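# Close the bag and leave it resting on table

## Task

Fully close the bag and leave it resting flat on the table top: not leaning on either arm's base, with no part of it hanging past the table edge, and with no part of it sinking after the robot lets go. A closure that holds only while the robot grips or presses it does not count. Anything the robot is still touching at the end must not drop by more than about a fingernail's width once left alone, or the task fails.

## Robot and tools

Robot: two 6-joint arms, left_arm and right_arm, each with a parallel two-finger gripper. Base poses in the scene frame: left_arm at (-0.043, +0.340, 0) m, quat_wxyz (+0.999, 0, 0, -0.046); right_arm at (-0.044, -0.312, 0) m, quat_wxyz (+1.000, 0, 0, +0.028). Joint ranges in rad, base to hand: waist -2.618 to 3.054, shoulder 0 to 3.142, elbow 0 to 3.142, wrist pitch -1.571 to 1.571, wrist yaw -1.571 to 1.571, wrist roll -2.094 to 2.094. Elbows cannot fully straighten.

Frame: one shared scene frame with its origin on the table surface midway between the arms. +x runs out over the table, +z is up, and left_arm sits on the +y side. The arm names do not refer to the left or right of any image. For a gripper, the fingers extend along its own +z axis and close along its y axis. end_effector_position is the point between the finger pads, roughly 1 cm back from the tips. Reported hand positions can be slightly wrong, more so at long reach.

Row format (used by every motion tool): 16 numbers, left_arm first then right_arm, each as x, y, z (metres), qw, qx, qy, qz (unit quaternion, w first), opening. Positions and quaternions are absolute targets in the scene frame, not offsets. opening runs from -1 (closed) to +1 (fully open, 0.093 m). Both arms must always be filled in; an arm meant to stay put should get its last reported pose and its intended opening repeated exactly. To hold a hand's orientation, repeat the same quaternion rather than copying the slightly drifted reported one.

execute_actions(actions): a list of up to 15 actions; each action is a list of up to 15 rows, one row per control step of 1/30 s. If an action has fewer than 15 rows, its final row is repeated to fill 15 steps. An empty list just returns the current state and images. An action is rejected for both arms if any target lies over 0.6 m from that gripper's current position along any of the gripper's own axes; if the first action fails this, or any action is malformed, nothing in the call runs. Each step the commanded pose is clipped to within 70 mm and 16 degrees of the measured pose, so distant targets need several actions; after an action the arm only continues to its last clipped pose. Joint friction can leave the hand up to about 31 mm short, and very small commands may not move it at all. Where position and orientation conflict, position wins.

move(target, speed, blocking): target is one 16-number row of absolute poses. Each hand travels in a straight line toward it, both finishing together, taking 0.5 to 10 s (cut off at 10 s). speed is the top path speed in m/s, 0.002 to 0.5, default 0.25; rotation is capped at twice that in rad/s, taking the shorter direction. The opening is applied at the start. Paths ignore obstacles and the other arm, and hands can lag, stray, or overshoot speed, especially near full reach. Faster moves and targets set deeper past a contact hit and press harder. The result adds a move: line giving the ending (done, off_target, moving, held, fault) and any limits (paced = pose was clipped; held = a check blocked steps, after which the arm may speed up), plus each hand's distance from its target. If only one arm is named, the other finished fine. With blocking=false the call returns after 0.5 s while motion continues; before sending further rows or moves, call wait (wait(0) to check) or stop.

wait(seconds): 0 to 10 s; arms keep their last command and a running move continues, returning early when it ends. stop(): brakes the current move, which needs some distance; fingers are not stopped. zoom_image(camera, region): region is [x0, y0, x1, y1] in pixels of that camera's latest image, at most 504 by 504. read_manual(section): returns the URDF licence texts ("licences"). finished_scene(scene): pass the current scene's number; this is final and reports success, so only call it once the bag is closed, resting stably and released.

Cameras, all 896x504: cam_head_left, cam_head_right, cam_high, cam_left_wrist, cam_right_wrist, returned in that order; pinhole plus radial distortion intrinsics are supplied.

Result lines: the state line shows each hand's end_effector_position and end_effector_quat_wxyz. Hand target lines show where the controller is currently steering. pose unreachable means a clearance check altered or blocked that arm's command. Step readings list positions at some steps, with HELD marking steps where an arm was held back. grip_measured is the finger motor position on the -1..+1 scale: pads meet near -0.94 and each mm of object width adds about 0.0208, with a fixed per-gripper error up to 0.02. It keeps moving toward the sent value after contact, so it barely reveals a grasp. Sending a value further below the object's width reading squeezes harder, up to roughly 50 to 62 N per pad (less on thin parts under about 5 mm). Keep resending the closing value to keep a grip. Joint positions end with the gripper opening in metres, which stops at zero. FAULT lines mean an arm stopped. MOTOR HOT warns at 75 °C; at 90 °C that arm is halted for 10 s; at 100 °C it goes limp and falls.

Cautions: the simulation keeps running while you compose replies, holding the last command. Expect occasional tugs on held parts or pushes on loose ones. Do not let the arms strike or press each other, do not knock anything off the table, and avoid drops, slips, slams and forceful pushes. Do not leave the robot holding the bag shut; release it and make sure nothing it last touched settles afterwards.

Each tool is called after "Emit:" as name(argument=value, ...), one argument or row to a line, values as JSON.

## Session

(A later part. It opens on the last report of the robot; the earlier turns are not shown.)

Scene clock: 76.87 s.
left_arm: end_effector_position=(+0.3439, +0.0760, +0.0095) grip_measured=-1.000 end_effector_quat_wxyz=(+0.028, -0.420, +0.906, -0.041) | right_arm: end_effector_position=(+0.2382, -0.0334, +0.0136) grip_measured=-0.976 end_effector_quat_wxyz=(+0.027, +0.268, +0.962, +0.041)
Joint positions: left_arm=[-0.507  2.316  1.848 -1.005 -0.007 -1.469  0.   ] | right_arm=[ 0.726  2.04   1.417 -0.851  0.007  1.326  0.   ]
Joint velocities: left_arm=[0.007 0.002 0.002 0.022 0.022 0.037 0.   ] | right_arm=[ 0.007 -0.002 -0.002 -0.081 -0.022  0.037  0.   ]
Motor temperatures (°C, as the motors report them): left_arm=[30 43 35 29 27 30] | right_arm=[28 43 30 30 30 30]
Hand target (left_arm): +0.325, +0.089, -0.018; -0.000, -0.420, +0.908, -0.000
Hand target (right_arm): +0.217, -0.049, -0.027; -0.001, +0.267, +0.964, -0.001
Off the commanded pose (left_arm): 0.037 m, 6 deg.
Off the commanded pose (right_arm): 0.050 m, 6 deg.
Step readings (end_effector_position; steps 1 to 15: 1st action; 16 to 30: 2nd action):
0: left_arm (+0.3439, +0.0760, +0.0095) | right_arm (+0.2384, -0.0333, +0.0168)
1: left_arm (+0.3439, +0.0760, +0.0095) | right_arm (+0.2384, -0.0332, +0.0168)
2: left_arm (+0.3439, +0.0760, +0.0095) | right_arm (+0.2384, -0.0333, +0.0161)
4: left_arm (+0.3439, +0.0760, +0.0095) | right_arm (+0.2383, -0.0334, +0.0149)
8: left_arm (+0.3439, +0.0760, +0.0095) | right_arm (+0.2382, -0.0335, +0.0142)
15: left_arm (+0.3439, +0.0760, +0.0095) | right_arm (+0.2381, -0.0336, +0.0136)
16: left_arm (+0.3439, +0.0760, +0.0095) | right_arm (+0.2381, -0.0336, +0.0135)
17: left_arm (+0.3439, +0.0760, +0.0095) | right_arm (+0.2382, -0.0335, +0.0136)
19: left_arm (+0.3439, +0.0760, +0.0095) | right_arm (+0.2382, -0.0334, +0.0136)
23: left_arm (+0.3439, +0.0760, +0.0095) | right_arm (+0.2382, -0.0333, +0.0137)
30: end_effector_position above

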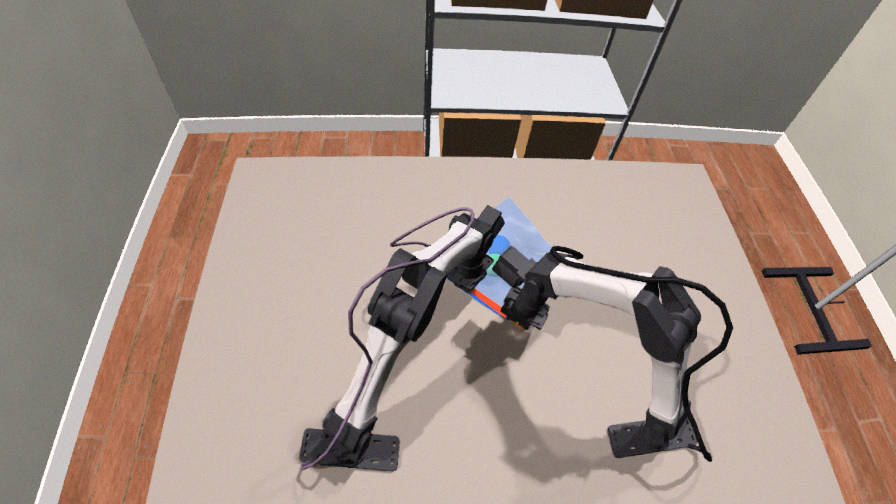

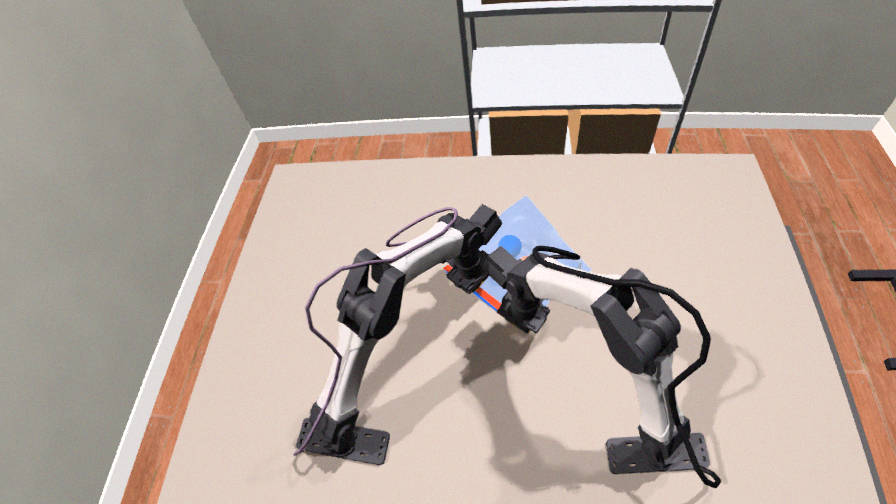

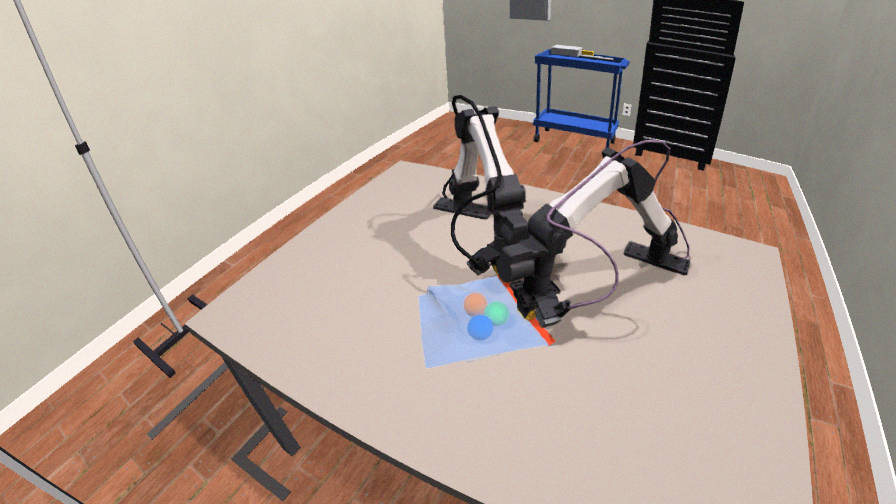

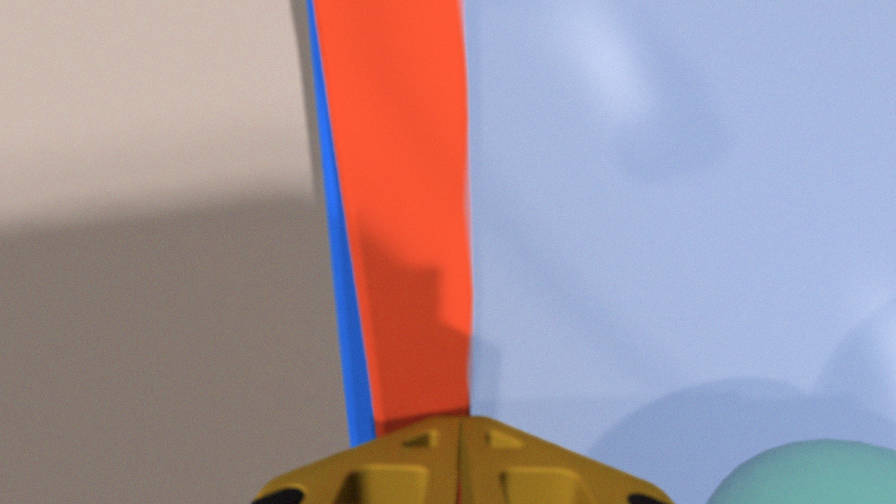

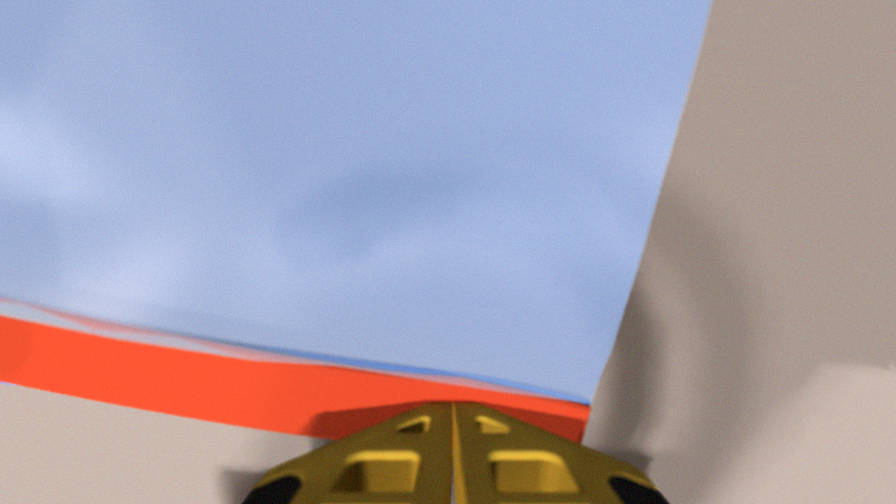

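Emit:
move(
  target=[0.385, 0.135, 0.07, 0, -0.42, 0.907, 0, -1, 0.240, -0.032, 0.06, 0, 0.267, 0.964, 0, -1],
  speed=0.1,
)

Emit:
zoom_image(
  camera="cam_high",
  region=[460, 260, 600, 360],
)

Scene clock: 79.87 s.
left_arm: end_effector_position=(+0.3848, +0.1347, +0.0742) grip_measured=-1.000 end_effector_quat_wxyz=(+0.005, -0.423, +0.906, -0.003) | right_arm: end_effector_position=(+0.2376, -0.0340, +0.0629) grip_measured=-0.976 end_effector_quat_wxyz=(+0.006, +0.269, +0.963, +0.003)
Joint positions: left_arm=[-0.355  2.441  2.332 -1.45  -0.004 -1.321  0.   ] | right_arm=[ 0.726  2.061  1.657 -1.155  0.007  1.326  0.   ]
Joint velocities: left_arm=[-0.007  0.002  0.017 -0.007  0.051  0.022  0.   ] | right_arm=[-0.012 -0.002 -0.007  0.037  0.051  0.037  0.   ]
Motor temperatures (°C, as the motors report them): left_arm=[30 43 35 29 27 30] | right_arm=[28 43 31 30 30 30]
Hand target (left_arm): +0.385, +0.134, +0.070; -0.002, -0.420, +0.908, -0.001
Hand target (right_arm): +0.240, -0.032, +0.060; +0.000, +0.267, +0.964, +0.000
Off the commanded pose (left_arm): 0.004 m, 1 deg.
Off the commanded pose (right_arm): 0.004 m, 1 deg.
move: done

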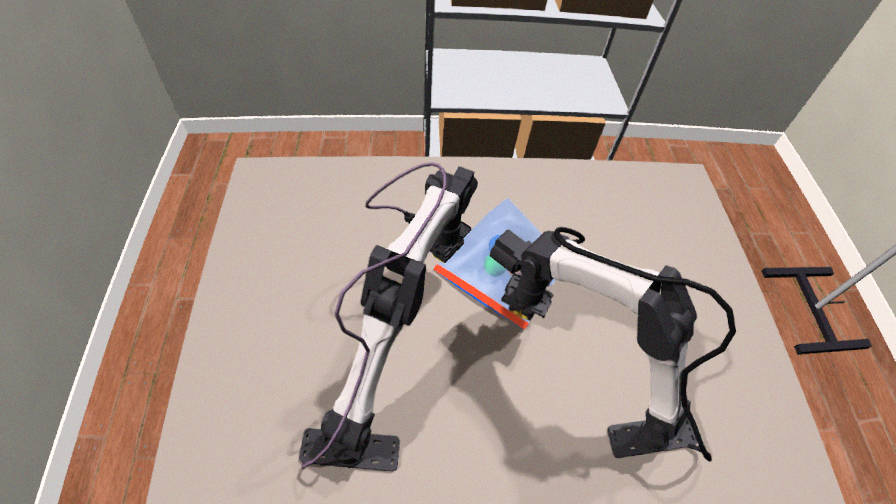

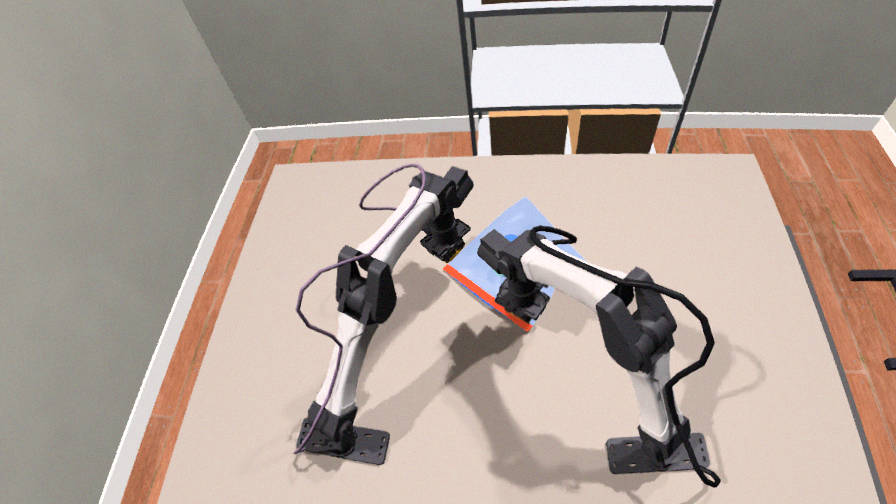

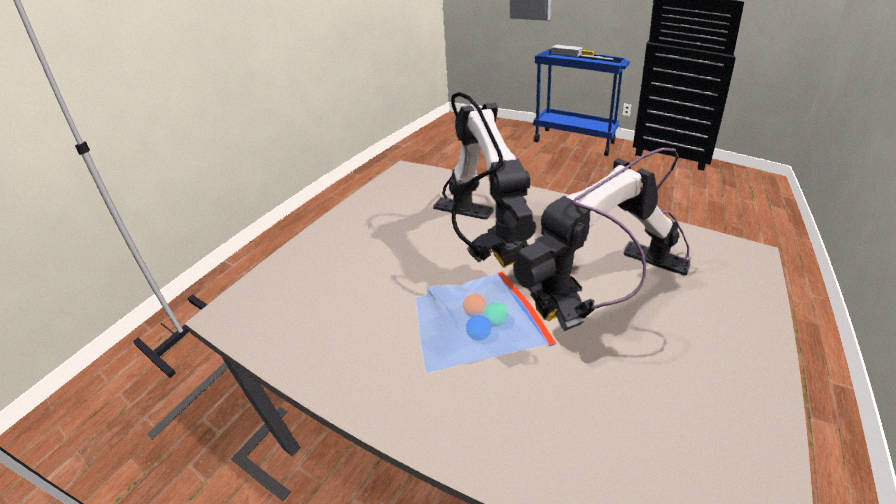

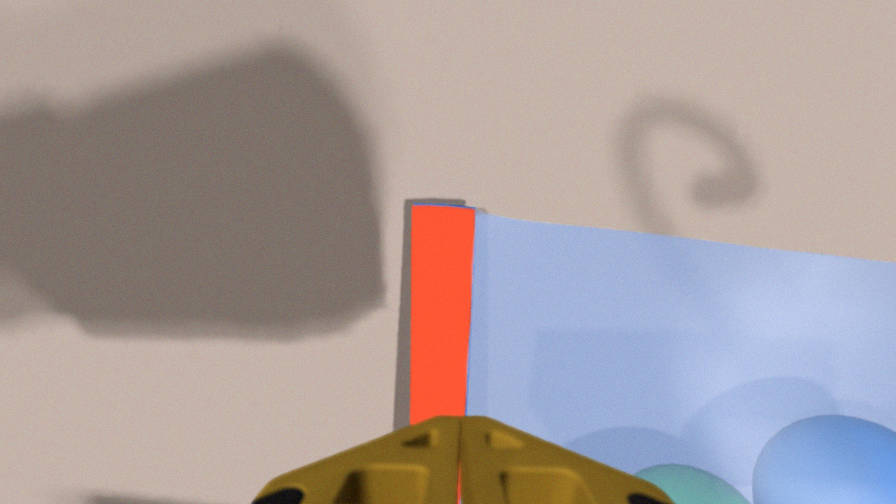

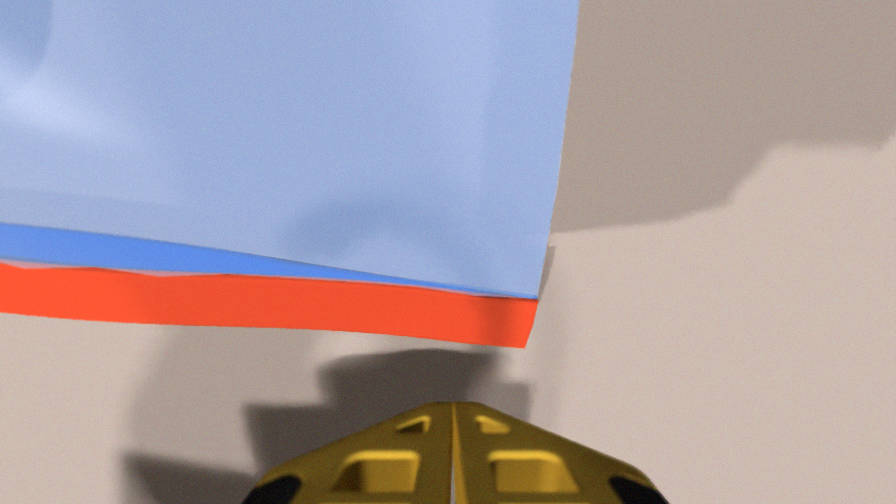

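Region (460, 260, 600, 360) of cam_high's 896x504 image, scaled by 3.600, with more detail than that image has; it fills the top 360 rows of this view, and the rest is white.

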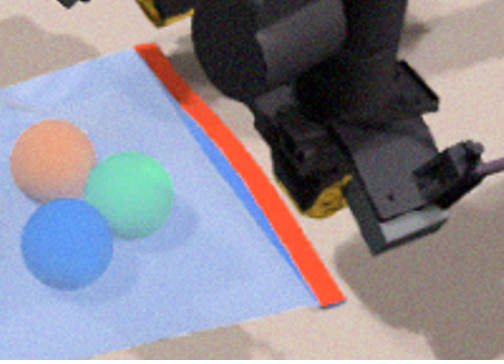

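Emit:
move(
  target=[0.3785, 0.1377, 0.004, 0, -0.42, 0.907, 0, -1, 0.246, -0.020, 0.008, 0, 0.342, 0.940, 0, -1],
  speed=0.05,
)

Scene clock: 86.33 s.
left_arm: end_effector_position=(+0.3815, +0.1363, +0.0131) grip_measured=-1.000 end_effector_quat_wxyz=(+0.006, -0.422, +0.906, -0.004) | right_arm: end_effector_position=(+0.2545, -0.0171, +0.0239) grip_measured=-0.976 end_effector_quat_wxyz=(+0.011, +0.341, +0.940, +0.016)
Joint positions: left_arm=[-0.355  2.418  2.047 -1.187 -0.004 -1.32   0.   ] | right_arm=[ 0.726  2.164  1.657 -1.027  0.007  1.479  0.   ]
Joint velocities: left_arm=[-0.012 -0.017 -0.012 -0.066 -0.022 -0.007  0.   ] | right_arm=[-0.017 -0.002 -0.007  0.022  0.022  0.037  0.   ]
Motor temperatures (°C, as the motors report them): left_arm=[30 45 36 29 27 30] | right_arm=[28 43 32 30 30 30]
Hand target (left_arm): +0.377, +0.138, +0.004; -0.000, -0.420, +0.907, +0.000
Hand target (right_arm): +0.246, -0.020, +0.009; +0.000, +0.342, +0.940, -0.000
Off the commanded pose (left_arm): 0.010 m, 1 deg.
Off the commanded pose (right_arm): 0.018 m, 2 deg.
move: off_target (right_arm)

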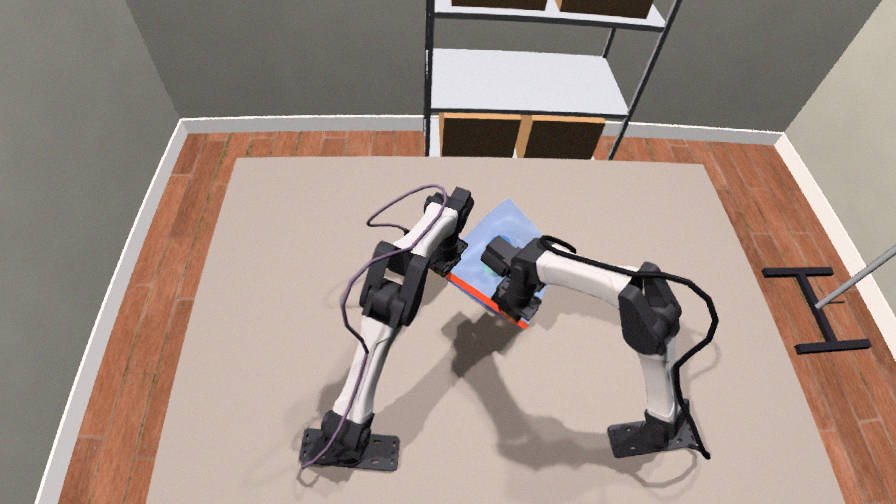

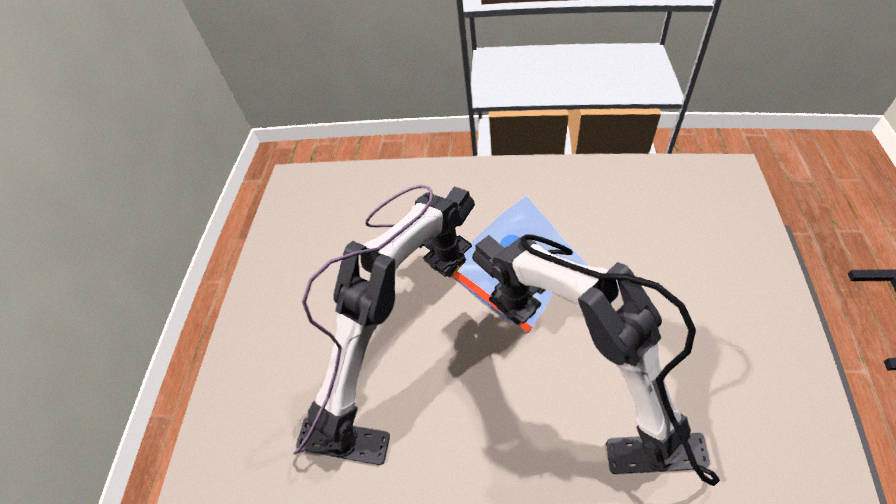

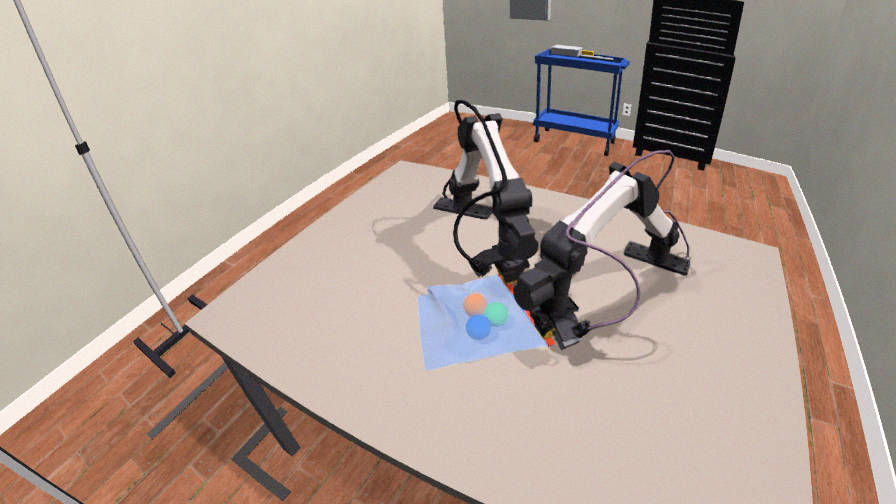

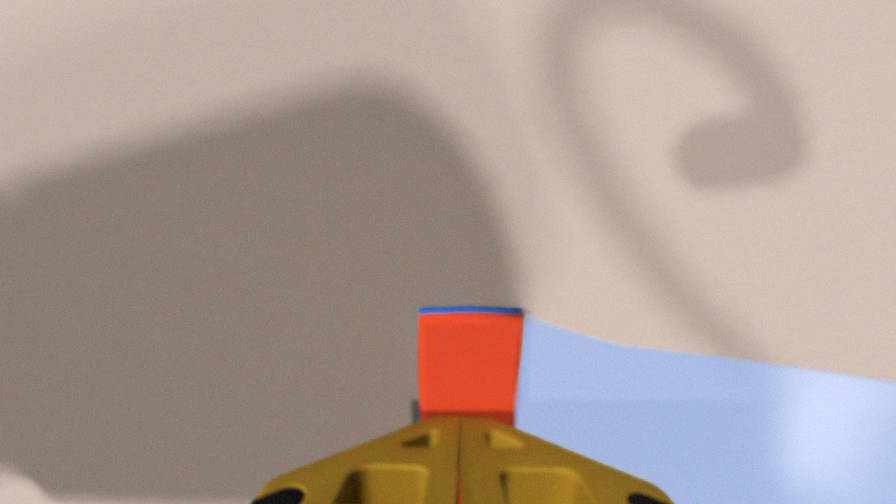

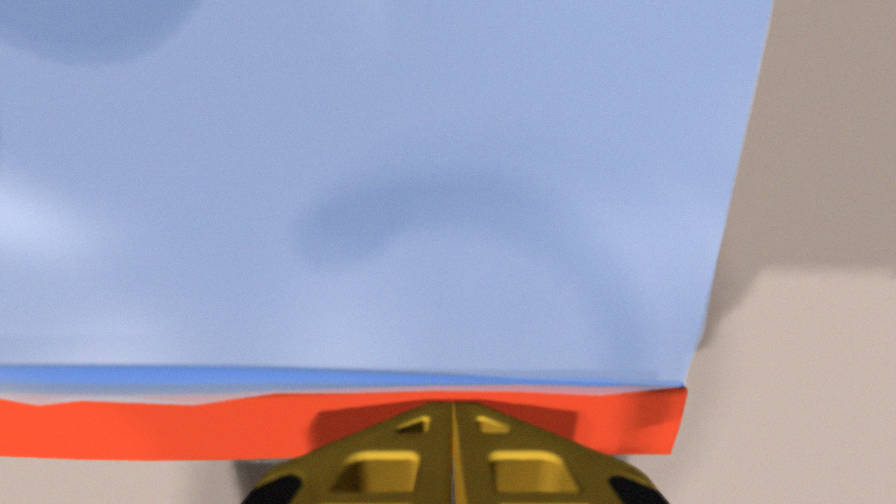

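Emit:
move(
  target=[0.367, 0.143, -0.022, 0, -0.42, 0.907, 0, -1, 0.240, -0.031, -0.025, 0, 0.342, 0.940, 0, -1],
  speed=0.06,
)

Scene clock: 88.27 s.
left_arm: end_effector_position=(+0.3811, +0.1365, +0.0106) grip_measured=-1.000 end_effector_quat_wxyz=(+0.025, -0.422, +0.906, -0.028) | right_arm: end_effector_position=(+0.2541, -0.0176, +0.0146) grip_measured=-0.976 end_effector_quat_wxyz=(+0.021, +0.342, +0.939, +0.037)
Joint positions: left_arm=[-0.355  2.348  1.91  -1.058 -0.004 -1.32   0.   ] | right_arm=[ 0.726  2.129  1.561 -0.917  0.007  1.481  0.   ]
Joint velocities: left_arm=[-0.007  0.017 -0.012  0.051  0.081 -0.022  0.   ] | right_arm=[-0.007 -0.002 -0.012  0.066  0.022  0.051  0.   ]
Motor temperatures (°C, as the motors report them): left_arm=[30 45 36 29 27 30] | right_arm=[28 44 32 30 30 30]
Hand target (left_arm): +0.365, +0.144, -0.020; -0.000, -0.420, +0.907, +0.000
Hand target (right_arm): +0.239, -0.033, -0.022; -0.000, +0.342, +0.940, -0.001
Off the commanded pose (left_arm): 0.036 m, 4 deg.
Off the commanded pose (right_arm): 0.044 m, 5 deg.
move: off_target (left_arm, right_arm)

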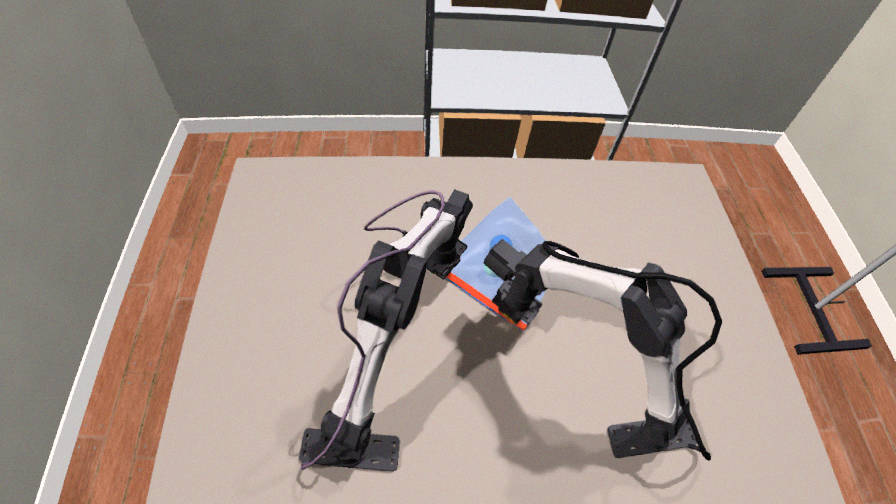

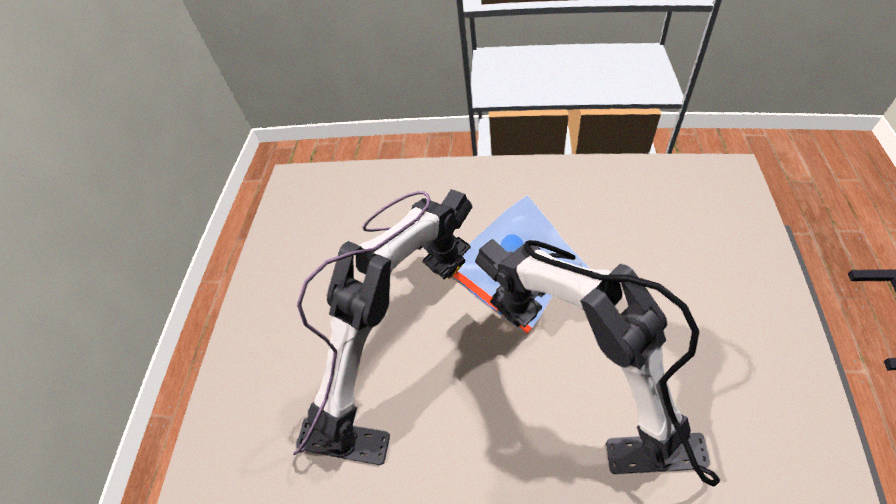

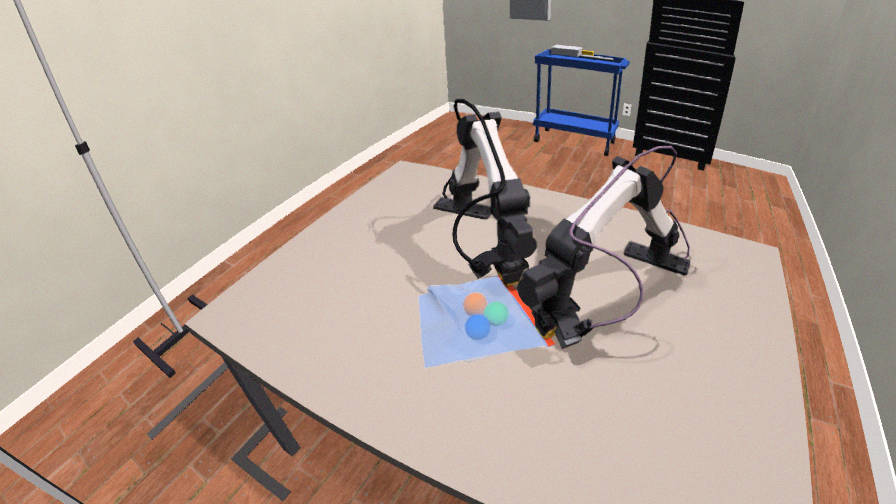

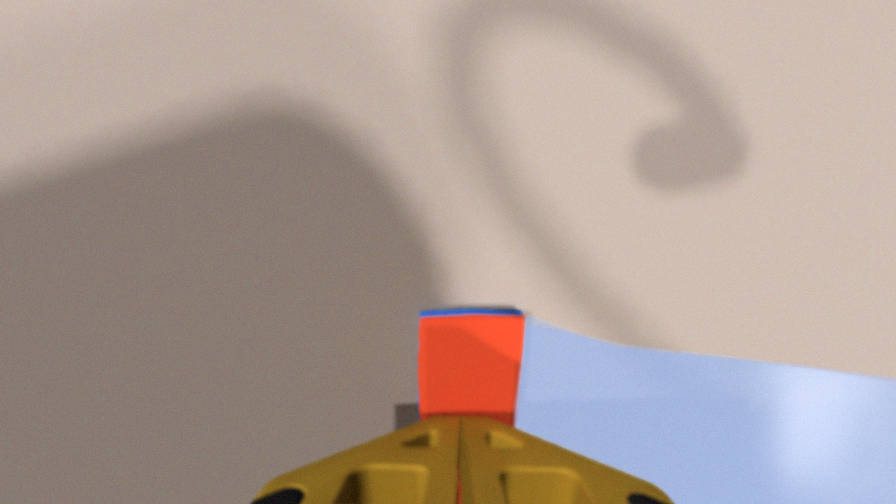

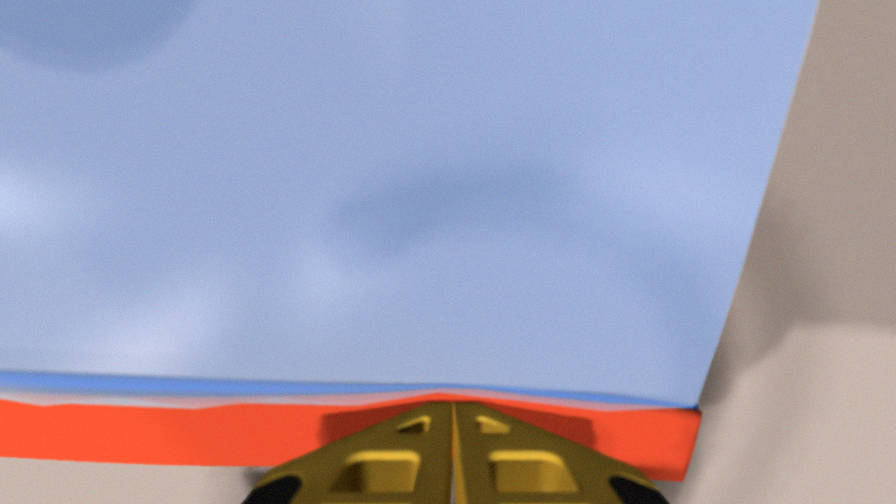

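Emit:
move(
  target=[0.3696, 0.1202, 0.045, 0, -0.42, 0.907, 0, -1, 0.2647, -0.0004, 0.05, 0, 0.342, 0.940, 0, -1],
  speed=0.1,
)

Emit:
zoom_image(
  camera="cam_head_left",
  region=[420, 250, 560, 340],
)

Scene clock: 90.93 s.
left_arm: end_effector_position=(+0.3707, +0.1227, +0.0486) grip_measured=-1.000 end_effector_quat_wxyz=(+0.006, -0.418, +0.908, -0.004) | right_arm: end_effector_position=(+0.2662, -0.0055, +0.0520) grip_measured=-0.976 end_effector_quat_wxyz=(+0.005, +0.343, +0.939, +0.002)
Joint positions: left_arm=[-0.391  2.385  2.13  -1.302 -0.004 -1.347  0.   ] | right_arm=[ 0.726  2.24   1.895 -1.219  0.007  1.483  0.   ]
Joint velocities: left_arm=[-0.012 -0.022  0.002 -0.081 -0.066 -0.066  0.   ] | right_arm=[-0.002 -0.012 -0.022  0.066  0.022  0.007  0.   ]
Motor temperatures (°C, as the motors report them): left_arm=[30 46 36 29 27 30] | right_arm=[28 44 32 30 30 30]
Hand target (left_arm): +0.370, +0.120, +0.045; +0.001, -0.420, +0.908, -0.000
Hand target (right_arm): +0.265, -0.000, +0.050; +0.000, +0.342, +0.940, +0.000
Off the commanded pose (left_arm): 0.004 m, 1 deg.
Off the commanded pose (right_arm): 0.006 m, 1 deg.
move: done

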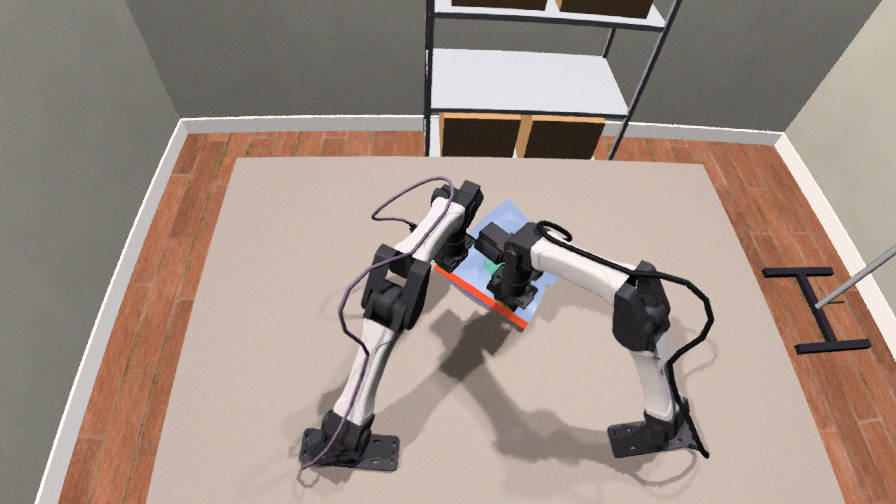

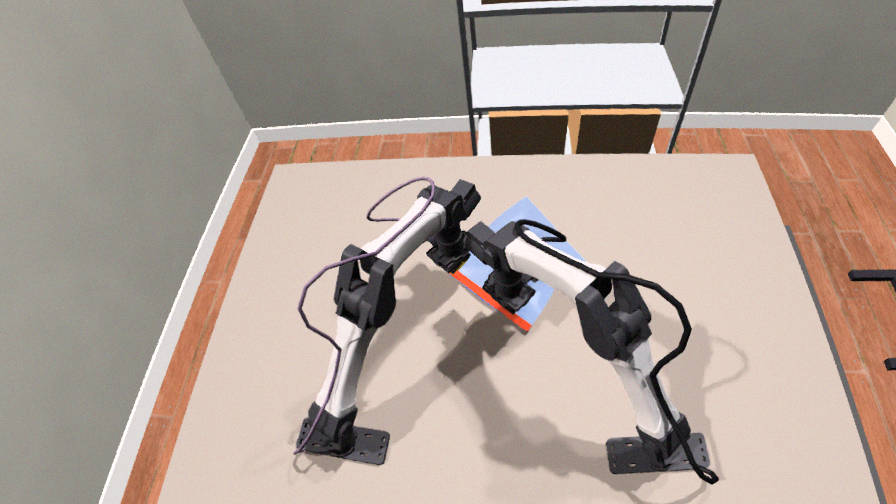

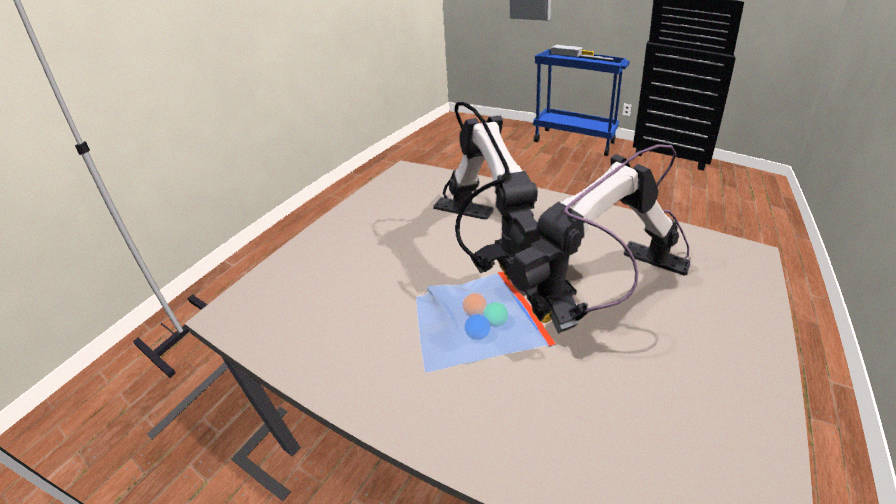

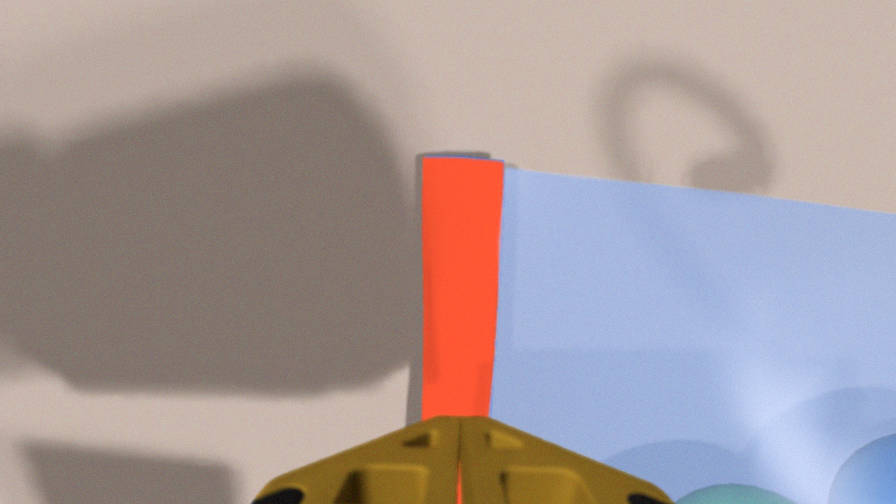

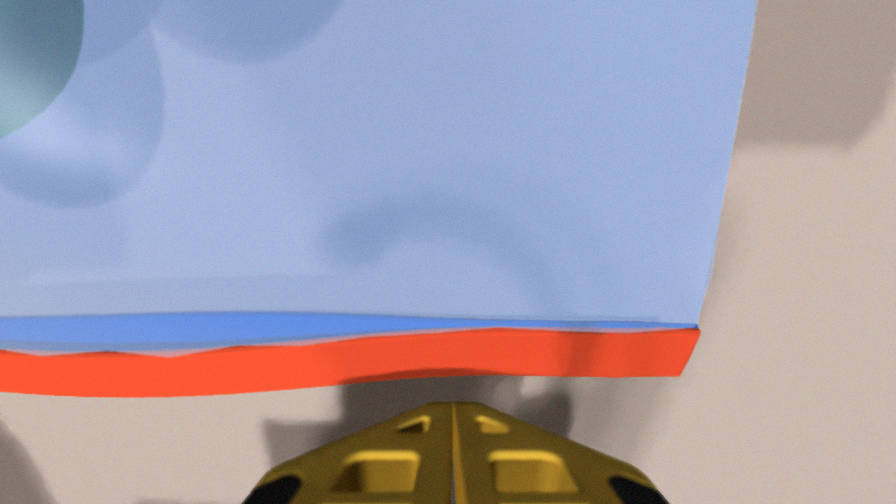

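Region (420, 250, 560, 340) of cam_head_left's 896x504 image, scaled by 3.600, with more detail than that image has; it fills the top 324 rows of this view, and the rest is white.

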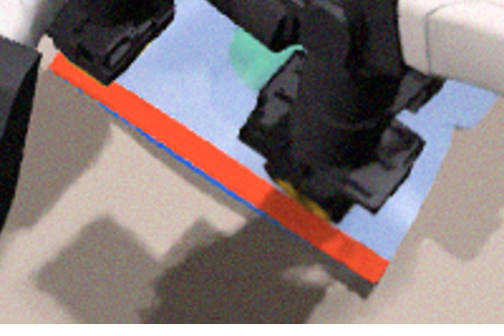

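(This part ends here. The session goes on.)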